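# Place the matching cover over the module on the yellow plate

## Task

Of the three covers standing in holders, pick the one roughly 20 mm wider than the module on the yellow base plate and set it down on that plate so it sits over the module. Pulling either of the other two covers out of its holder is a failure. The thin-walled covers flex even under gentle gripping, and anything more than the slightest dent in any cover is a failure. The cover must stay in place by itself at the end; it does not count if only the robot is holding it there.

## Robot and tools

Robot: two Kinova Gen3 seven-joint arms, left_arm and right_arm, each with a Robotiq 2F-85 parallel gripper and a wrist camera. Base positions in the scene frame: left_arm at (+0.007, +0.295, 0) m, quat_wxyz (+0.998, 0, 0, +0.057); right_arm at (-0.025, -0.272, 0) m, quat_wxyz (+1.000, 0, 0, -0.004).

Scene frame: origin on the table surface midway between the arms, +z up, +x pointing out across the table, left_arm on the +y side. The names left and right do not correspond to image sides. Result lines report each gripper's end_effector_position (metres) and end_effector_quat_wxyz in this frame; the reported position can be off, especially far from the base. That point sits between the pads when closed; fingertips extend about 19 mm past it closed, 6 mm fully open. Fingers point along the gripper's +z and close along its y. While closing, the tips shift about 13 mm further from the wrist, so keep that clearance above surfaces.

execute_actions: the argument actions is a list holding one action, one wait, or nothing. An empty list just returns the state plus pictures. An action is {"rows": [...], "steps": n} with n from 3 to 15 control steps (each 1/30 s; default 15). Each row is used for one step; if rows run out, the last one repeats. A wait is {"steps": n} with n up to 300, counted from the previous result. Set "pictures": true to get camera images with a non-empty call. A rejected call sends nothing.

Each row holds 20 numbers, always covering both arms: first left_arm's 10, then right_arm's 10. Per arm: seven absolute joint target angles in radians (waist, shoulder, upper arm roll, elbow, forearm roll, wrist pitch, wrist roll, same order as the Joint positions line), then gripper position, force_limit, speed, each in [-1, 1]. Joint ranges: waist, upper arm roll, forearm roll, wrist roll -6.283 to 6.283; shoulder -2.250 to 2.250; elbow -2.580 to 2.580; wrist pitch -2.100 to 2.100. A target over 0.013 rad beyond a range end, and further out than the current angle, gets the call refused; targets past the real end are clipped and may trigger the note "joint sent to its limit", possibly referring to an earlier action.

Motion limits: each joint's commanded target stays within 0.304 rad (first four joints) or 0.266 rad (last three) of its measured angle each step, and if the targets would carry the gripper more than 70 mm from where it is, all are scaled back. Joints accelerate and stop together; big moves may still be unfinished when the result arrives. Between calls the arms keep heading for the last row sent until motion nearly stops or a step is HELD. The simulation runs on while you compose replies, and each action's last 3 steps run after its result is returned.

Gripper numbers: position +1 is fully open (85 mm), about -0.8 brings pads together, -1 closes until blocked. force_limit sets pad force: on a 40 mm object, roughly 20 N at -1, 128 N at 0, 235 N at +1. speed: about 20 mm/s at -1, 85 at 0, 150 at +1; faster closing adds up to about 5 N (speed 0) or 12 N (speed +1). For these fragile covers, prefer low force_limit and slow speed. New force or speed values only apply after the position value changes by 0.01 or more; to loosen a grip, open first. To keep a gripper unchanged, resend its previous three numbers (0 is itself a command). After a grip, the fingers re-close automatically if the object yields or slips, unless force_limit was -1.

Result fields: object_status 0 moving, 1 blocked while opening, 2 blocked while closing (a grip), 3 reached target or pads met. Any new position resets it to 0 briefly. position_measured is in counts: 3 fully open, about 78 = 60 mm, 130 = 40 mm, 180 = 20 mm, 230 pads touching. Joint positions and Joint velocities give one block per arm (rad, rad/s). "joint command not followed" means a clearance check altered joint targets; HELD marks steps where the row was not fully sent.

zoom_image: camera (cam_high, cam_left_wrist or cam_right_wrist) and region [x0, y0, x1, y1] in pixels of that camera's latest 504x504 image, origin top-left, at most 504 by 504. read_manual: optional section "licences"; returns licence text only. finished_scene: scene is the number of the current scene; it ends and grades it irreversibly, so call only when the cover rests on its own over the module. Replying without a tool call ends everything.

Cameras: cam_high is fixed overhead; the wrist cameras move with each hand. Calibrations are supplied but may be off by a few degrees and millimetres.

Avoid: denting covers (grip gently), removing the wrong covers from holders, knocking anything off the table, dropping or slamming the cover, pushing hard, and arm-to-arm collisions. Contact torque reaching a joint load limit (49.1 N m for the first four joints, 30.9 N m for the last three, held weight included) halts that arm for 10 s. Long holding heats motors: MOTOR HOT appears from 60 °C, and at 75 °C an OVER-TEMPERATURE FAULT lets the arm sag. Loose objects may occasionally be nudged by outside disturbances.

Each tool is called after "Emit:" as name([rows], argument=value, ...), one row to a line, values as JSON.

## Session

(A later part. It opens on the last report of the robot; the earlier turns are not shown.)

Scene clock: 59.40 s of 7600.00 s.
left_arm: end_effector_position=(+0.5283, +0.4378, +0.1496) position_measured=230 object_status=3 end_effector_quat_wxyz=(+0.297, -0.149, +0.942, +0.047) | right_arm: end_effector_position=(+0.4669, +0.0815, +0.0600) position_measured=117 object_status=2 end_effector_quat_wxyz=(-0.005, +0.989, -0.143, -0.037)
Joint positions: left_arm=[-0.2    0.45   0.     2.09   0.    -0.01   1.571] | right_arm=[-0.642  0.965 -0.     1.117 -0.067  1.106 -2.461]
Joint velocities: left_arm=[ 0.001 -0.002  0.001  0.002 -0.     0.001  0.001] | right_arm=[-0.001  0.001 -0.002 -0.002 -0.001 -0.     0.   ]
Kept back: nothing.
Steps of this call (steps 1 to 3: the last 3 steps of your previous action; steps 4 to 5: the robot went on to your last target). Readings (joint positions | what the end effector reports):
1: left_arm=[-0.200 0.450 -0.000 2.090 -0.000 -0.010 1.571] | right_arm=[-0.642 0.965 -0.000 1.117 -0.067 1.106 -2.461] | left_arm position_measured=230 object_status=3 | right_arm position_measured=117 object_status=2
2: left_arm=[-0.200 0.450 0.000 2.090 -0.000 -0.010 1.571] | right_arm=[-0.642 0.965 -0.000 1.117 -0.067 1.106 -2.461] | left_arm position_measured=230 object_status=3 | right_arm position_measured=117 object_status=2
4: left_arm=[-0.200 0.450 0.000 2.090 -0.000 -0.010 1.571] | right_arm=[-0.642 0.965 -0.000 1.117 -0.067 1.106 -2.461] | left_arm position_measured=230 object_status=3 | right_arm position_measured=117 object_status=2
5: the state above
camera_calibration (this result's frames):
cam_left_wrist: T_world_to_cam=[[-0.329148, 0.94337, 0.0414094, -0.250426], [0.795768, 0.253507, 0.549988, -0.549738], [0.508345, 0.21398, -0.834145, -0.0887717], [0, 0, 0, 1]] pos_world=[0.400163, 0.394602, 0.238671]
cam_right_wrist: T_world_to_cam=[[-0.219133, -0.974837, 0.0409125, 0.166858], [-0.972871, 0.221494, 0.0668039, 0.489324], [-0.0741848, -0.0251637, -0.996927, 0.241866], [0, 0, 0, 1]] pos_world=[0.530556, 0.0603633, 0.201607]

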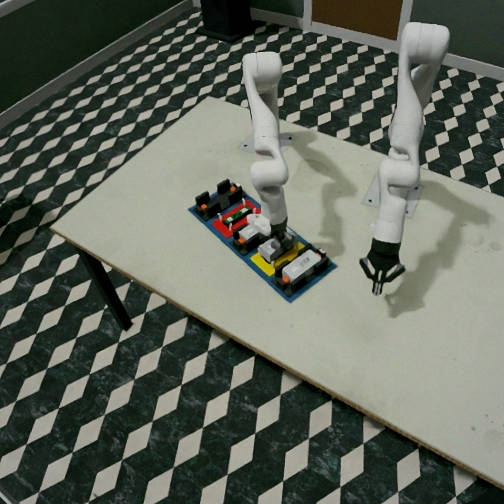

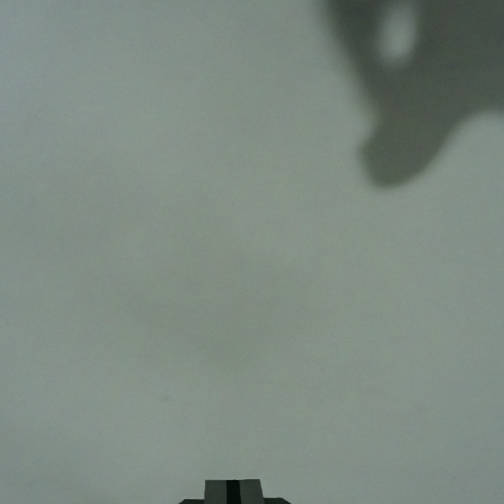

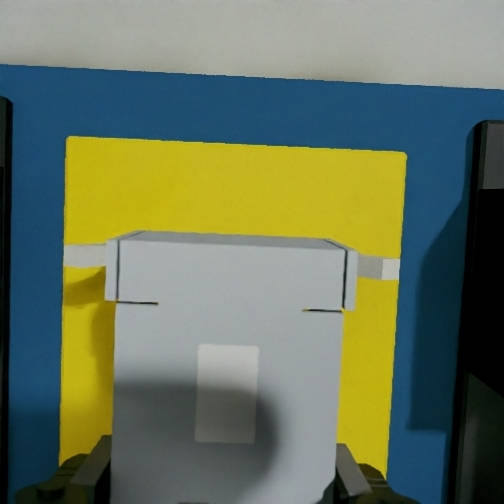

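Emit:
execute_actions([
  {"rows": [[-0.2,0.45,0,2.09,0,-0.01,1.571,-1,-1,1,-0.64205,0.96664,0,1.11764,-0.06676,1.10378,-2.46116,0.07,-0.75,-1],[-0.2,0.45,0,2.09,0,-0.01,1.571,-1,-1,1,-0.64205,0.96793,0,1.11834,-0.06683,1.10178,-2.46101,0.07,-0.75,-1],[-0.2,0.45,0,2.09,0,-0.01,1.571,-1,-1,1,-0.64205,0.96924,0,1.11904,-0.0669,1.09978,-2.46086,0.07,-0.75,-1],[-0.2,0.45,0,2.09,0,-0.01,1.571,-1,-1,1,-0.64205,0.97055,0,1.11973,-0.06697,1.09779,-2.46071,0.07,-0.75,-1],[-0.2,0.45,0,2.09,0,-0.01,1.571,-1,-1,1,-0.64205,0.97186,0,1.12041,-0.06704,1.0958,-2.46056,0.07,-0.75,-1],[-0.2,0.45,0,2.09,0,-0.01,1.571,-1,-1,1,-0.64205,0.97317,0,1.12109,-0.06711,1.09381,-2.46041,0.07,-0.75,-1],[-0.2,0.45,0,2.09,0,-0.01,1.571,-1,-1,1,-0.64205,0.97449,0,1.12175,-0.06718,1.09183,-2.46026,0.07,-0.75,-1],[-0.2,0.45,0,2.09,0,-0.01,1.571,-1,-1,1,-0.64205,0.97582,0,1.1224,-0.06725,1.08985,-2.46011,0.07,-0.75,-1],[-0.2,0.45,0,2.09,0,-0.01,1.571,-1,-1,1,-0.64205,0.97715,0,1.12305,-0.06732,1.08788,-2.45996,0.07,-0.75,-1],[-0.2,0.45,0,2.09,0,-0.01,1.571,-1,-1,1,-0.64205,0.97848,0,1.12369,-0.06739,1.08592,-2.45981,0.07,-0.75,-1],[-0.2,0.45,0,2.09,0,-0.01,1.571,-1,-1,1,-0.64205,0.97982,0,1.12432,-0.06746,1.08395,-2.45966,0.07,-0.75,-1],[-0.2,0.45,0,2.09,0,-0.01,1.571,-1,-1,1,-0.64205,0.98116,0,1.12494,-0.06753,1.08199,-2.45951,0.07,-0.75,-1],[-0.2,0.45,0,2.09,0,-0.01,1.571,-1,-1,1,-0.64205,0.9825,0,1.12555,-0.0676,1.08004,-2.45936,0.07,-0.75,-1],[-0.2,0.45,0,2.09,0,-0.01,1.571,-1,-1,1,-0.64205,0.98385,0,1.12616,-0.06767,1.07809,-2.45921,0.07,-0.75,-1],[-0.2,0.45,0,2.09,0,-0.01,1.571,-1,-1,1,-0.64205,0.98521,0,1.12675,-0.06774,1.07615,-2.45906,0.07,-0.75,-1]], "steps": 15},
])

Emit:
execute_actions([
  {"steps": 9},
], pictures=true)

Scene clock: 61.50 s of 7600.00 s.
left_arm: end_effector_position=(+0.5283, +0.4378, +0.1496) position_measured=230 object_status=3 end_effector_quat_wxyz=(+0.297, -0.149, +0.942, +0.047) | right_arm: end_effector_position=(+0.4669, +0.0815, +0.0506) position_measured=117 object_status=2 end_effector_quat_wxyz=(-0.005, +0.989, -0.143, -0.037)
Joint positions: left_arm=[-0.2    0.45   0.     2.09  -0.    -0.01   1.571] | right_arm=[-0.642  0.978  0.     1.123 -0.067  1.087 -2.46 ]
Joint velocities: left_arm=[-0.     0.     0.001  0.001  0.    -0.001  0.001] | right_arm=[-0.     0.04  -0.     0.019 -0.003 -0.059  0.003]
Steps of this call (steps 1 to 15: the robot went on to your last target; steps 16 to 51: nothing new was sent; steps 52 to 63: the first 12 steps of this action). Readings (joint positions | what the end effector reports):
52: left_arm=[-0.200 0.450 0.000 2.090 0.000 -0.010 1.571] | right_arm=[-0.642 0.966 0.000 1.117 -0.067 1.106 -2.461] | left_arm position_measured=230 object_status=3 | right_arm position_measured=117 object_status=2
53: left_arm=[-0.200 0.450 0.000 2.090 -0.000 -0.010 1.571] | right_arm=[-0.642 0.966 0.000 1.117 -0.067 1.105 -2.461] | left_arm position_measured=230 object_status=3 | right_arm position_measured=117 object_status=2
55: left_arm=[-0.200 0.450 0.000 2.090 -0.000 -0.010 1.571] | right_arm=[-0.642 0.968 0.000 1.118 -0.067 1.102 -2.461] | left_arm position_measured=230 object_status=3 | right_arm position_measured=117 object_status=2
59: left_arm=[-0.200 0.450 -0.000 2.090 0.000 -0.010 1.571] | right_arm=[-0.642 0.972 0.000 1.121 -0.067 1.095 -2.461] | left_arm position_measured=230 object_status=3 | right_arm position_measured=117 object_status=2
63: the state above

Scene clock: 61.80 s of 7600.00 s.
left_arm: end_effector_position=(+0.5283, +0.4378, +0.1496) position_measured=230 object_status=3 end_effector_quat_wxyz=(+0.297, -0.149, +0.942, +0.047) | right_arm: end_effector_position=(+0.4669, +0.0815, +0.0452) position_measured=117 object_status=2 end_effector_quat_wxyz=(-0.005, +0.989, -0.143, -0.037)
Joint positions: left_arm=[-0.2    0.45   0.     2.09  -0.    -0.01   1.571] | right_arm=[-0.642  0.985 -0.     1.127 -0.068  1.077 -2.459]
Joint velocities: left_arm=[-0.001 -0.     0.001 -0.001  0.    -0.002 -0.001] | right_arm=[-0.     0.004  0.     0.003 -0.001 -0.005  0.   ]
Kept back: nothing.
Steps of this call (steps 1 to 3: the last 3 steps of your previous action; steps 4 to 9: the robot went on to your last target). Readings (joint positions | what the end effector reports):
1: left_arm=[-0.200 0.450 0.000 2.090 -0.000 -0.010 1.571] | right_arm=[-0.642 0.979 0.000 1.124 -0.067 1.085 -2.460] | left_arm position_measured=230 object_status=3 | right_arm position_measured=117 object_status=2
2: left_arm=[-0.200 0.450 0.000 2.090 -0.000 -0.010 1.571] | right_arm=[-0.642 0.980 0.000 1.124 -0.067 1.083 -2.460] | left_arm position_measured=230 object_status=3 | right_arm position_measured=117 object_status=2
4: left_arm=[-0.200 0.450 0.000 2.090 0.000 -0.010 1.571] | right_arm=[-0.642 0.983 -0.000 1.126 -0.068 1.080 -2.459] | left_arm position_measured=230 object_status=3 | right_arm position_measured=117 object_status=2
8: left_arm=[-0.200 0.450 0.000 2.090 0.000 -0.010 1.571] | right_arm=[-0.642 0.985 -0.000 1.127 -0.068 1.077 -2.459] | left_arm position_measured=230 object_status=3 | right_arm position_measured=117 object_status=2
9: the state above
camera_calibration (this result's frames):
cam_left_wrist: T_world_to_cam=[[-0.329148, 0.94337, 0.0414097, -0.250426], [0.795768, 0.253507, 0.549989, -0.549738], [0.508345, 0.21398, -0.834145, -0.0887718], [0, 0, 0, 1]] pos_world=[0.400163, 0.394602, 0.238671]
cam_right_wrist: T_world_to_cam=[[-0.219145, -0.974836, 0.0408787, 0.167472], [-0.97287, 0.221504, 0.0667891, 0.490306], [-0.0741632, -0.0251332, -0.996929, 0.227115], [0, 0, 0, 1]] pos_world=[0.530548, 0.0603608, 0.186824]

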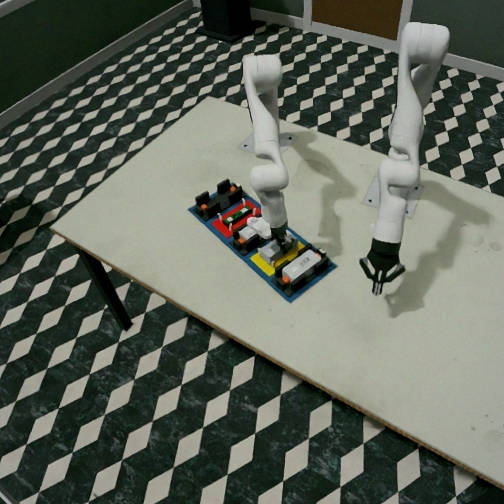

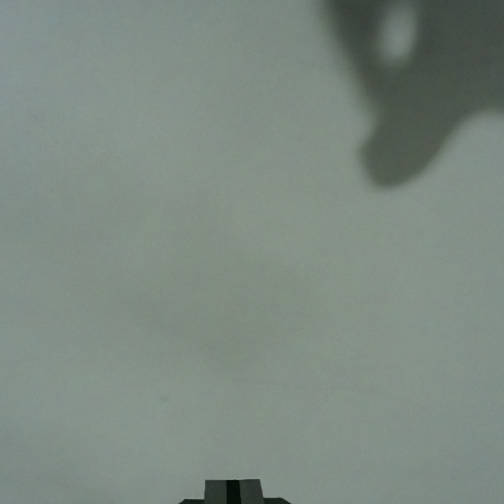

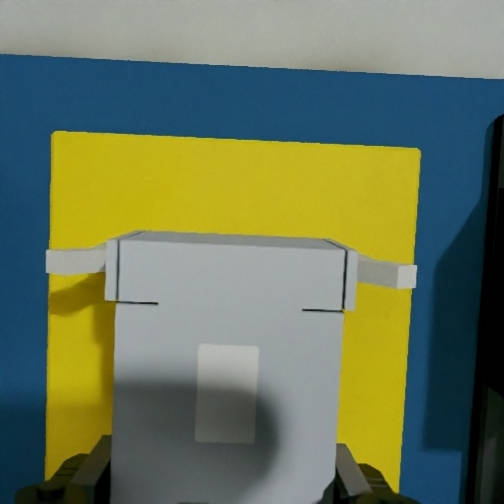

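No resistance so far. Continuing the slow descent.

Emit:
execute_actions([
  {"rows": [[-0.2,0.45,0,2.09,0,-0.01,1.571,-1,-1,1,-0.64205,0.98602,0,1.12711,-0.06778,1.07498,-2.45897,0.07,-0.75,-1],[-0.2,0.45,0,2.09,0,-0.01,1.571,-1,-1,1,-0.64205,0.98684,0,1.12746,-0.06782,1.07382,-2.45888,0.07,-0.75,-1],[-0.2,0.45,0,2.09,0,-0.01,1.571,-1,-1,1,-0.64205,0.98765,0,1.1278,-0.06787,1.07266,-2.45879,0.07,-0.75,-1],[-0.2,0.45,0,2.09,0,-0.01,1.571,-1,-1,1,-0.64205,0.98847,0,1.12815,-0.06791,1.0715,-2.4587,0.07,-0.75,-1],[-0.2,0.45,0,2.09,0,-0.01,1.571,-1,-1,1,-0.64205,0.98929,0,1.12849,-0.06795,1.07034,-2.45861,0.07,-0.75,-1],[-0.2,0.45,0,2.09,0,-0.01,1.571,-1,-1,1,-0.64205,0.99012,0,1.12882,-0.06799,1.06918,-2.45852,0.07,-0.75,-1],[-0.2,0.45,0,2.09,0,-0.01,1.571,-1,-1,1,-0.64205,0.99094,0,1.12916,-0.06803,1.06803,-2.45843,0.07,-0.75,-1],[-0.2,0.45,0,2.09,0,-0.01,1.571,-1,-1,1,-0.64205,0.99176,0,1.12949,-0.06808,1.06687,-2.45834,0.07,-0.75,-1],[-0.2,0.45,0,2.09,0,-0.01,1.571,-1,-1,1,-0.64205,0.99259,0,1.12982,-0.06812,1.06572,-2.45825,0.07,-0.75,-1],[-0.2,0.45,0,2.09,0,-0.01,1.571,-1,-1,1,-0.64205,0.99342,0,1.13014,-0.06816,1.06457,-2.45816,0.07,-0.75,-1],[-0.2,0.45,0,2.09,0,-0.01,1.571,-1,-1,1,-0.64205,0.99425,0,1.13047,-0.0682,1.06342,-2.45807,0.07,-0.75,-1],[-0.2,0.45,0,2.09,0,-0.01,1.571,-1,-1,1,-0.64205,0.99508,0,1.13078,-0.06824,1.06228,-2.45798,0.07,-0.75,-1],[-0.2,0.45,0,2.09,0,-0.01,1.571,-1,-1,1,-0.64205,0.99591,0,1.1311,-0.06829,1.06113,-2.45789,0.07,-0.75,-1],[-0.2,0.45,0,2.09,0,-0.01,1.571,-1,-1,1,-0.64205,0.99675,0,1.13141,-0.06833,1.05999,-2.4578,0.07,-0.75,-1],[-0.2,0.45,0,2.09,0,-0.01,1.571,-1,-1,1,-0.64205,0.99758,0,1.13172,-0.06837,1.05885,-2.45771,0.07,-0.75,-1]], "steps": 15},
])

Emit:
execute_actions([
  {"steps": 10},
], pictures=true)

Scene clock: 62.63 s of 7600.00 s.
left_arm: end_effector_position=(+0.5283, +0.4378, +0.1496) position_measured=230 object_status=3 end_effector_quat_wxyz=(+0.297, -0.149, +0.942, +0.047) | right_arm: end_effector_position=(+0.4669, +0.0815, +0.0393) position_measured=117 object_status=2 end_effector_quat_wxyz=(-0.005, +0.989, -0.143, -0.037)
Joint positions: left_arm=[-0.2    0.45   0.     2.09   0.    -0.01   1.571] | right_arm=[-0.642  0.993  0.     1.13  -0.068  1.065 -2.458]
Joint velocities: left_arm=[0.001 0.002 0.    0.003 0.    0.    0.001] | right_arm=[-0.     0.023 -0.001  0.012 -0.002 -0.035  0.002]
Steps of this call (steps 1 to 13: the robot went on to your last target; steps 14 to 25: the first 12 steps of this action). Readings (joint positions | what the end effector reports):
14: left_arm=[-0.200 0.450 0.000 2.090 -0.000 -0.010 1.571] | right_arm=[-0.642 0.985 0.000 1.127 -0.068 1.076 -2.459] | left_arm position_measured=230 object_status=3 | right_arm position_measured=117 object_status=2
15: left_arm=[-0.200 0.450 0.000 2.090 0.000 -0.010 1.571] | right_arm=[-0.642 0.986 0.000 1.127 -0.068 1.076 -2.459] | left_arm position_measured=230 object_status=3 | right_arm position_measured=117 object_status=2
17: left_arm=[-0.200 0.450 0.000 2.090 -0.000 -0.010 1.571] | right_arm=[-0.642 0.987 0.000 1.127 -0.068 1.074 -2.459] | left_arm position_measured=230 object_status=3 | right_arm position_measured=117 object_status=2
21: left_arm=[-0.200 0.450 -0.000 2.090 0.000 -0.010 1.571] | right_arm=[-0.642 0.990 0.000 1.129 -0.068 1.070 -2.459] | left_arm position_measured=230 object_status=3 | right_arm position_measured=117 object_status=2
25: the state above

Scene clock: 62.97 s of 7600.00 s.
left_arm: end_effector_position=(+0.5283, +0.4378, +0.1496) position_measured=230 object_status=3 end_effector_quat_wxyz=(+0.297, -0.149, +0.942, +0.047) | right_arm: end_effector_position=(+0.4671, +0.0814, +0.0368) position_measured=117 object_status=2 end_effector_quat_wxyz=(-0.005, +0.989, -0.143, -0.037)
Joint positions: left_arm=[-0.2    0.45   0.     2.09   0.    -0.01   1.571] | right_arm=[-0.642  0.996  0.     1.132 -0.068  1.06  -2.458]
Joint velocities: left_arm=[ 0.001 -0.001 -0.    -0.002  0.     0.001  0.   ] | right_arm=[ 0.001  0.001  0.001  0.    -0.001 -0.001  0.001]
Kept back: nothing.
Steps of this call (steps 1 to 3: the last 3 steps of your previous action; steps 4 to 10: the robot went on to your last target). Readings (joint positions | what the end effector reports):
1: left_arm=[-0.200 0.450 0.000 2.090 -0.000 -0.010 1.571] | right_arm=[-0.642 0.994 0.000 1.130 -0.068 1.064 -2.458] | left_arm position_measured=230 object_status=3 | right_arm position_measured=117 object_status=2
2: left_arm=[-0.200 0.450 0.000 2.090 0.000 -0.010 1.571] | right_arm=[-0.642 0.995 0.000 1.131 -0.068 1.063 -2.458] | left_arm position_measured=230 object_status=3 | right_arm position_measured=117 object_status=2
4: left_arm=[-0.200 0.450 -0.000 2.090 0.000 -0.010 1.571] | right_arm=[-0.642 0.996 -0.000 1.131 -0.068 1.061 -2.458] | left_arm position_measured=230 object_status=3 | right_arm position_measured=117 object_status=2
8: left_arm=[-0.200 0.450 0.000 2.090 0.000 -0.010 1.571] | right_arm=[-0.642 0.996 0.000 1.132 -0.068 1.060 -2.458] | left_arm position_measured=230 object_status=3 | right_arm position_measured=117 object_status=2
10: the state above
camera_calibration (this result's frames):
cam_left_wrist: T_world_to_cam=[[-0.329148, 0.94337, 0.0414095, -0.250426], [0.795768, 0.253507, 0.549989, -0.549737], [0.508345, 0.21398, -0.834145, -0.0887718], [0, 0, 0, 1]] pos_world=[0.400163, 0.394602, 0.238671]
cam_right_wrist: T_world_to_cam=[[-0.218944, -0.974892, 0.040607, 0.167753], [-0.972966, 0.221268, 0.0661688, 0.491155], [-0.0734925, -0.0250219, -0.996982, 0.218404], [0, 0, 0, 1]] pos_world=[0.530656, 0.0603292, 0.178433]

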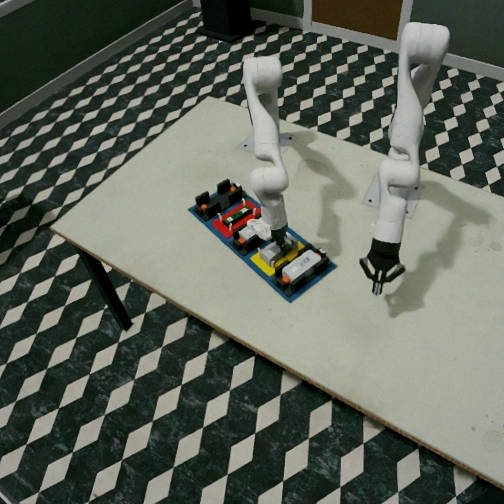

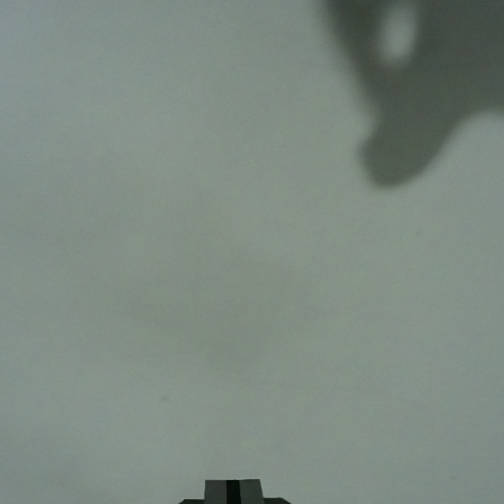

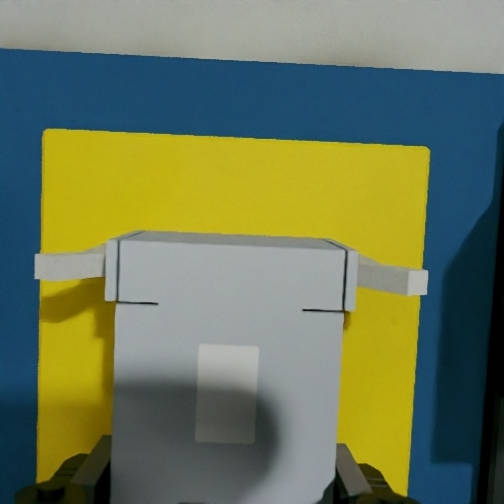

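Emit:
execute_actions([
  {"rows": [[-0.2,0.45,0,2.09,0,-0.01,1.571,-1,-1,1,-0.64205,0.99675,0,1.13141,-0.06833,1.05999,-2.4578,0.5,-0.75,-0.6]], "steps": 15},
], pictures=true)

Scene clock: 63.57 s of 7600.00 s.
left_arm: end_effector_position=(+0.5283, +0.4378, +0.1496) position_measured=230 object_status=3 end_effector_quat_wxyz=(+0.297, -0.149, +0.942, +0.047) | right_arm: end_effector_position=(+0.4669, +0.0815, +0.0366) position_measured=79 object_status=0 end_effector_quat_wxyz=(-0.005, +0.989, -0.143, -0.037)
Joint positions: left_arm=[-0.2    0.45   0.     2.09   0.    -0.01   1.571] | right_arm=[-0.642  0.997  0.     1.131 -0.068  1.06  -2.458]
Joint velocities: left_arm=[ 0.001  0.     0.001  0.001 -0.    -0.    -0.001] | right_arm=[-0.001  0.     0.002 -0.     0.001  0.     0.001]
Steps of this call (steps 1 to 6: the robot went on to your last target; steps 7 to 18: the first 12 steps of this action). Readings (joint positions | what the end effector reports):
7: left_arm=[-0.200 0.450 0.000 2.090 0.000 -0.010 1.571] | right_arm=[-0.642 0.996 0.000 1.132 -0.068 1.060 -2.458] | left_arm position_measured=230 object_status=3 | right_arm position_measured=117 object_status=0
8: left_arm=[-0.200 0.450 0.000 2.090 0.000 -0.010 1.571] | right_arm=[-0.642 0.996 0.000 1.132 -0.068 1.060 -2.458] | left_arm position_measured=230 object_status=3 | right_arm position_measured=117 object_status=0
10: left_arm=[-0.200 0.450 0.000 2.090 -0.000 -0.010 1.571] | right_arm=[-0.642 0.997 0.000 1.132 -0.068 1.060 -2.458] | left_arm position_measured=230 object_status=3 | right_arm position_measured=111 object_status=0
14: left_arm=[-0.200 0.450 0.000 2.090 -0.000 -0.010 1.571] | right_arm=[-0.642 0.997 -0.000 1.131 -0.068 1.060 -2.458] | left_arm position_measured=230 object_status=3 | right_arm position_measured=95 object_status=0
18: the state above
camera_calibration (this result's frames):
cam_left_wrist: T_world_to_cam=[[-0.329149, 0.94337, 0.0414095, -0.250426], [0.795768, 0.253507, 0.549989, -0.549738], [0.508345, 0.21398, -0.834145, -0.0887718], [0, 0, 0, 1]] pos_world=[0.400163, 0.394602, 0.238671]
cam_right_wrist: T_world_to_cam=[[-0.219141, -0.974837, 0.0408585, 0.16784], [-0.972874, 0.221497, 0.066752, 0.49091], [-0.0741223, -0.0251221, -0.996933, 0.218521], [0, 0, 0, 1]] pos_world=[0.530571, 0.0603718, 0.178224]

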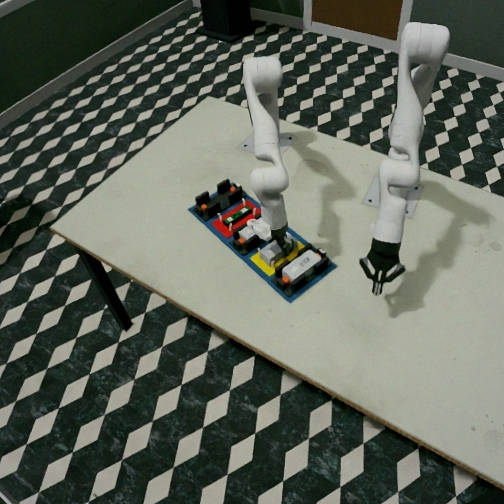

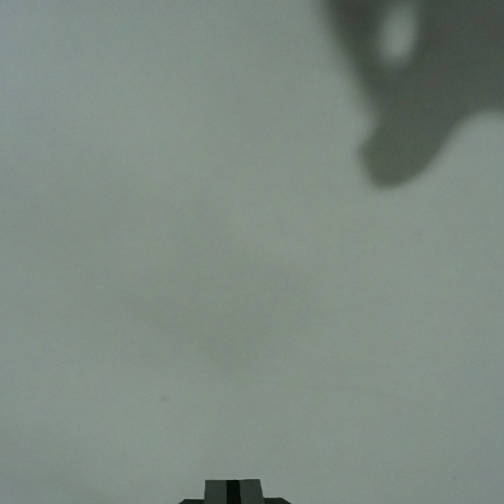

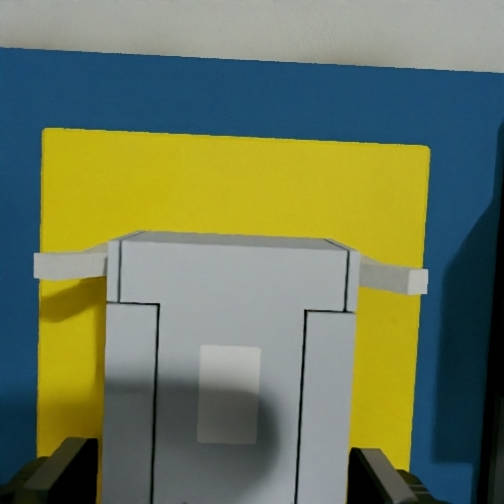

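Emit:
execute_actions([
  {"rows": [[-0.2,0.45,0,2.09,0,-0.01,1.571,-1,-1,1,-0.64205,0.94273,0,1.10255,-0.06552,1.14269,-2.4640,0.5,-0.75,-0.6]], "steps": 15},
], pictures=true)

Scene clock: 64.10 s of 7600.00 s.
left_arm: end_effector_position=(+0.5283, +0.4378, +0.1496) position_measured=230 object_status=3 end_effector_quat_wxyz=(+0.297, -0.149, +0.942, +0.047) | right_arm: end_effector_position=(+0.4668, +0.0814, +0.0774) position_measured=66 object_status=3 end_effector_quat_wxyz=(-0.005, +0.989, -0.143, -0.037)
Joint positions: left_arm=[-0.2    0.45   0.     2.09   0.    -0.01   1.571] | right_arm=[-0.642  0.944  0.     1.103 -0.066  1.142 -2.464]
Joint velocities: left_arm=[ 0.     0.001  0.001 -0.001  0.    -0.001 -0.   ] | right_arm=[ 0.    -0.011 -0.001  0.     0.001  0.009 -0.001]
Steps of this call (steps 1 to 3: the last 3 steps of your previous action; step 4: the robot went on to your last target; steps 5 to 16: the first 12 steps of this action). Readings (joint positions | what the end effector reports):
5: left_arm=[-0.200 0.450 0.000 2.090 -0.000 -0.010 1.571] | right_arm=[-0.642 0.995 -0.000 1.131 -0.068 1.061 -2.458] | left_arm position_measured=230 object_status=3 | right_arm position_measured=67 object_status=0
6: left_arm=[-0.200 0.450 0.000 2.090 0.000 -0.010 1.571] | right_arm=[-0.642 0.990 -0.000 1.129 -0.068 1.069 -2.458] | left_arm position_measured=230 object_status=3 | right_arm position_measured=67 object_status=0
8: left_arm=[-0.200 0.450 0.000 2.090 -0.000 -0.010 1.571] | right_arm=[-0.642 0.967 -0.000 1.118 -0.067 1.103 -2.461] | left_arm position_measured=230 object_status=3 | right_arm position_measured=66 object_status=0
12: left_arm=[-0.200 0.450 0.000 2.090 -0.000 -0.010 1.571] | right_arm=[-0.642 0.946 0.000 1.103 -0.066 1.139 -2.464] | left_arm position_measured=230 object_status=3 | right_arm position_measured=66 object_status=0
16: the state above
camera_calibration (this result's frames):
cam_left_wrist: T_world_to_cam=[[-0.329149, 0.94337, 0.0414093, -0.250426], [0.795768, 0.253507, 0.549989, -0.549738], [0.508345, 0.21398, -0.834145, -0.0887719], [0, 0, 0, 1]] pos_world=[0.400163, 0.394602, 0.238671]
cam_right_wrist: T_world_to_cam=[[-0.21912, -0.974825, 0.0412674, 0.166069], [-0.972845, 0.221516, 0.0671112, 0.488095], [-0.0745631, -0.0254414, -0.996892, 0.259366], [0, 0, 0, 1]] pos_world=[0.530569, 0.0603662, 0.21895]

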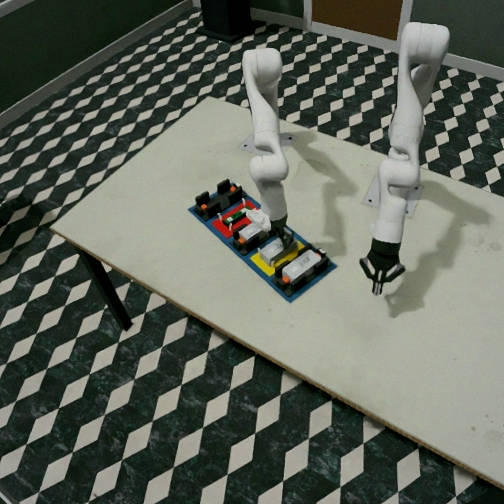

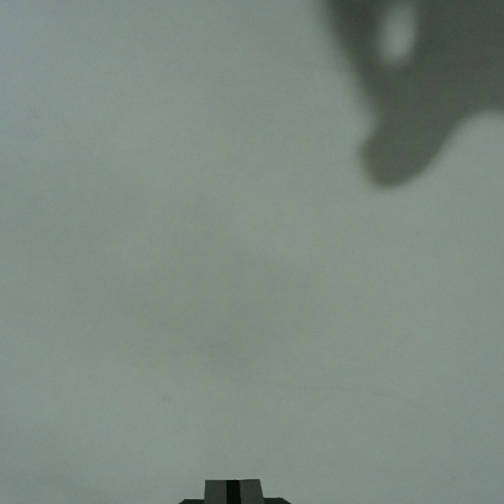

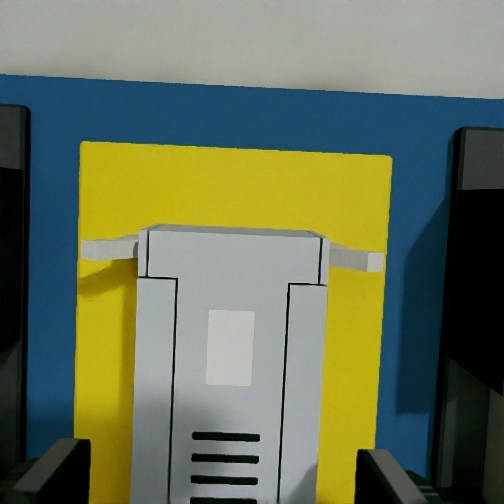

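The cover sits on the plate between the guides, and the gripper is clear. Finishing scene 1.

Emit:
finished_scene(scene=1)

The scene is finished: the task was done.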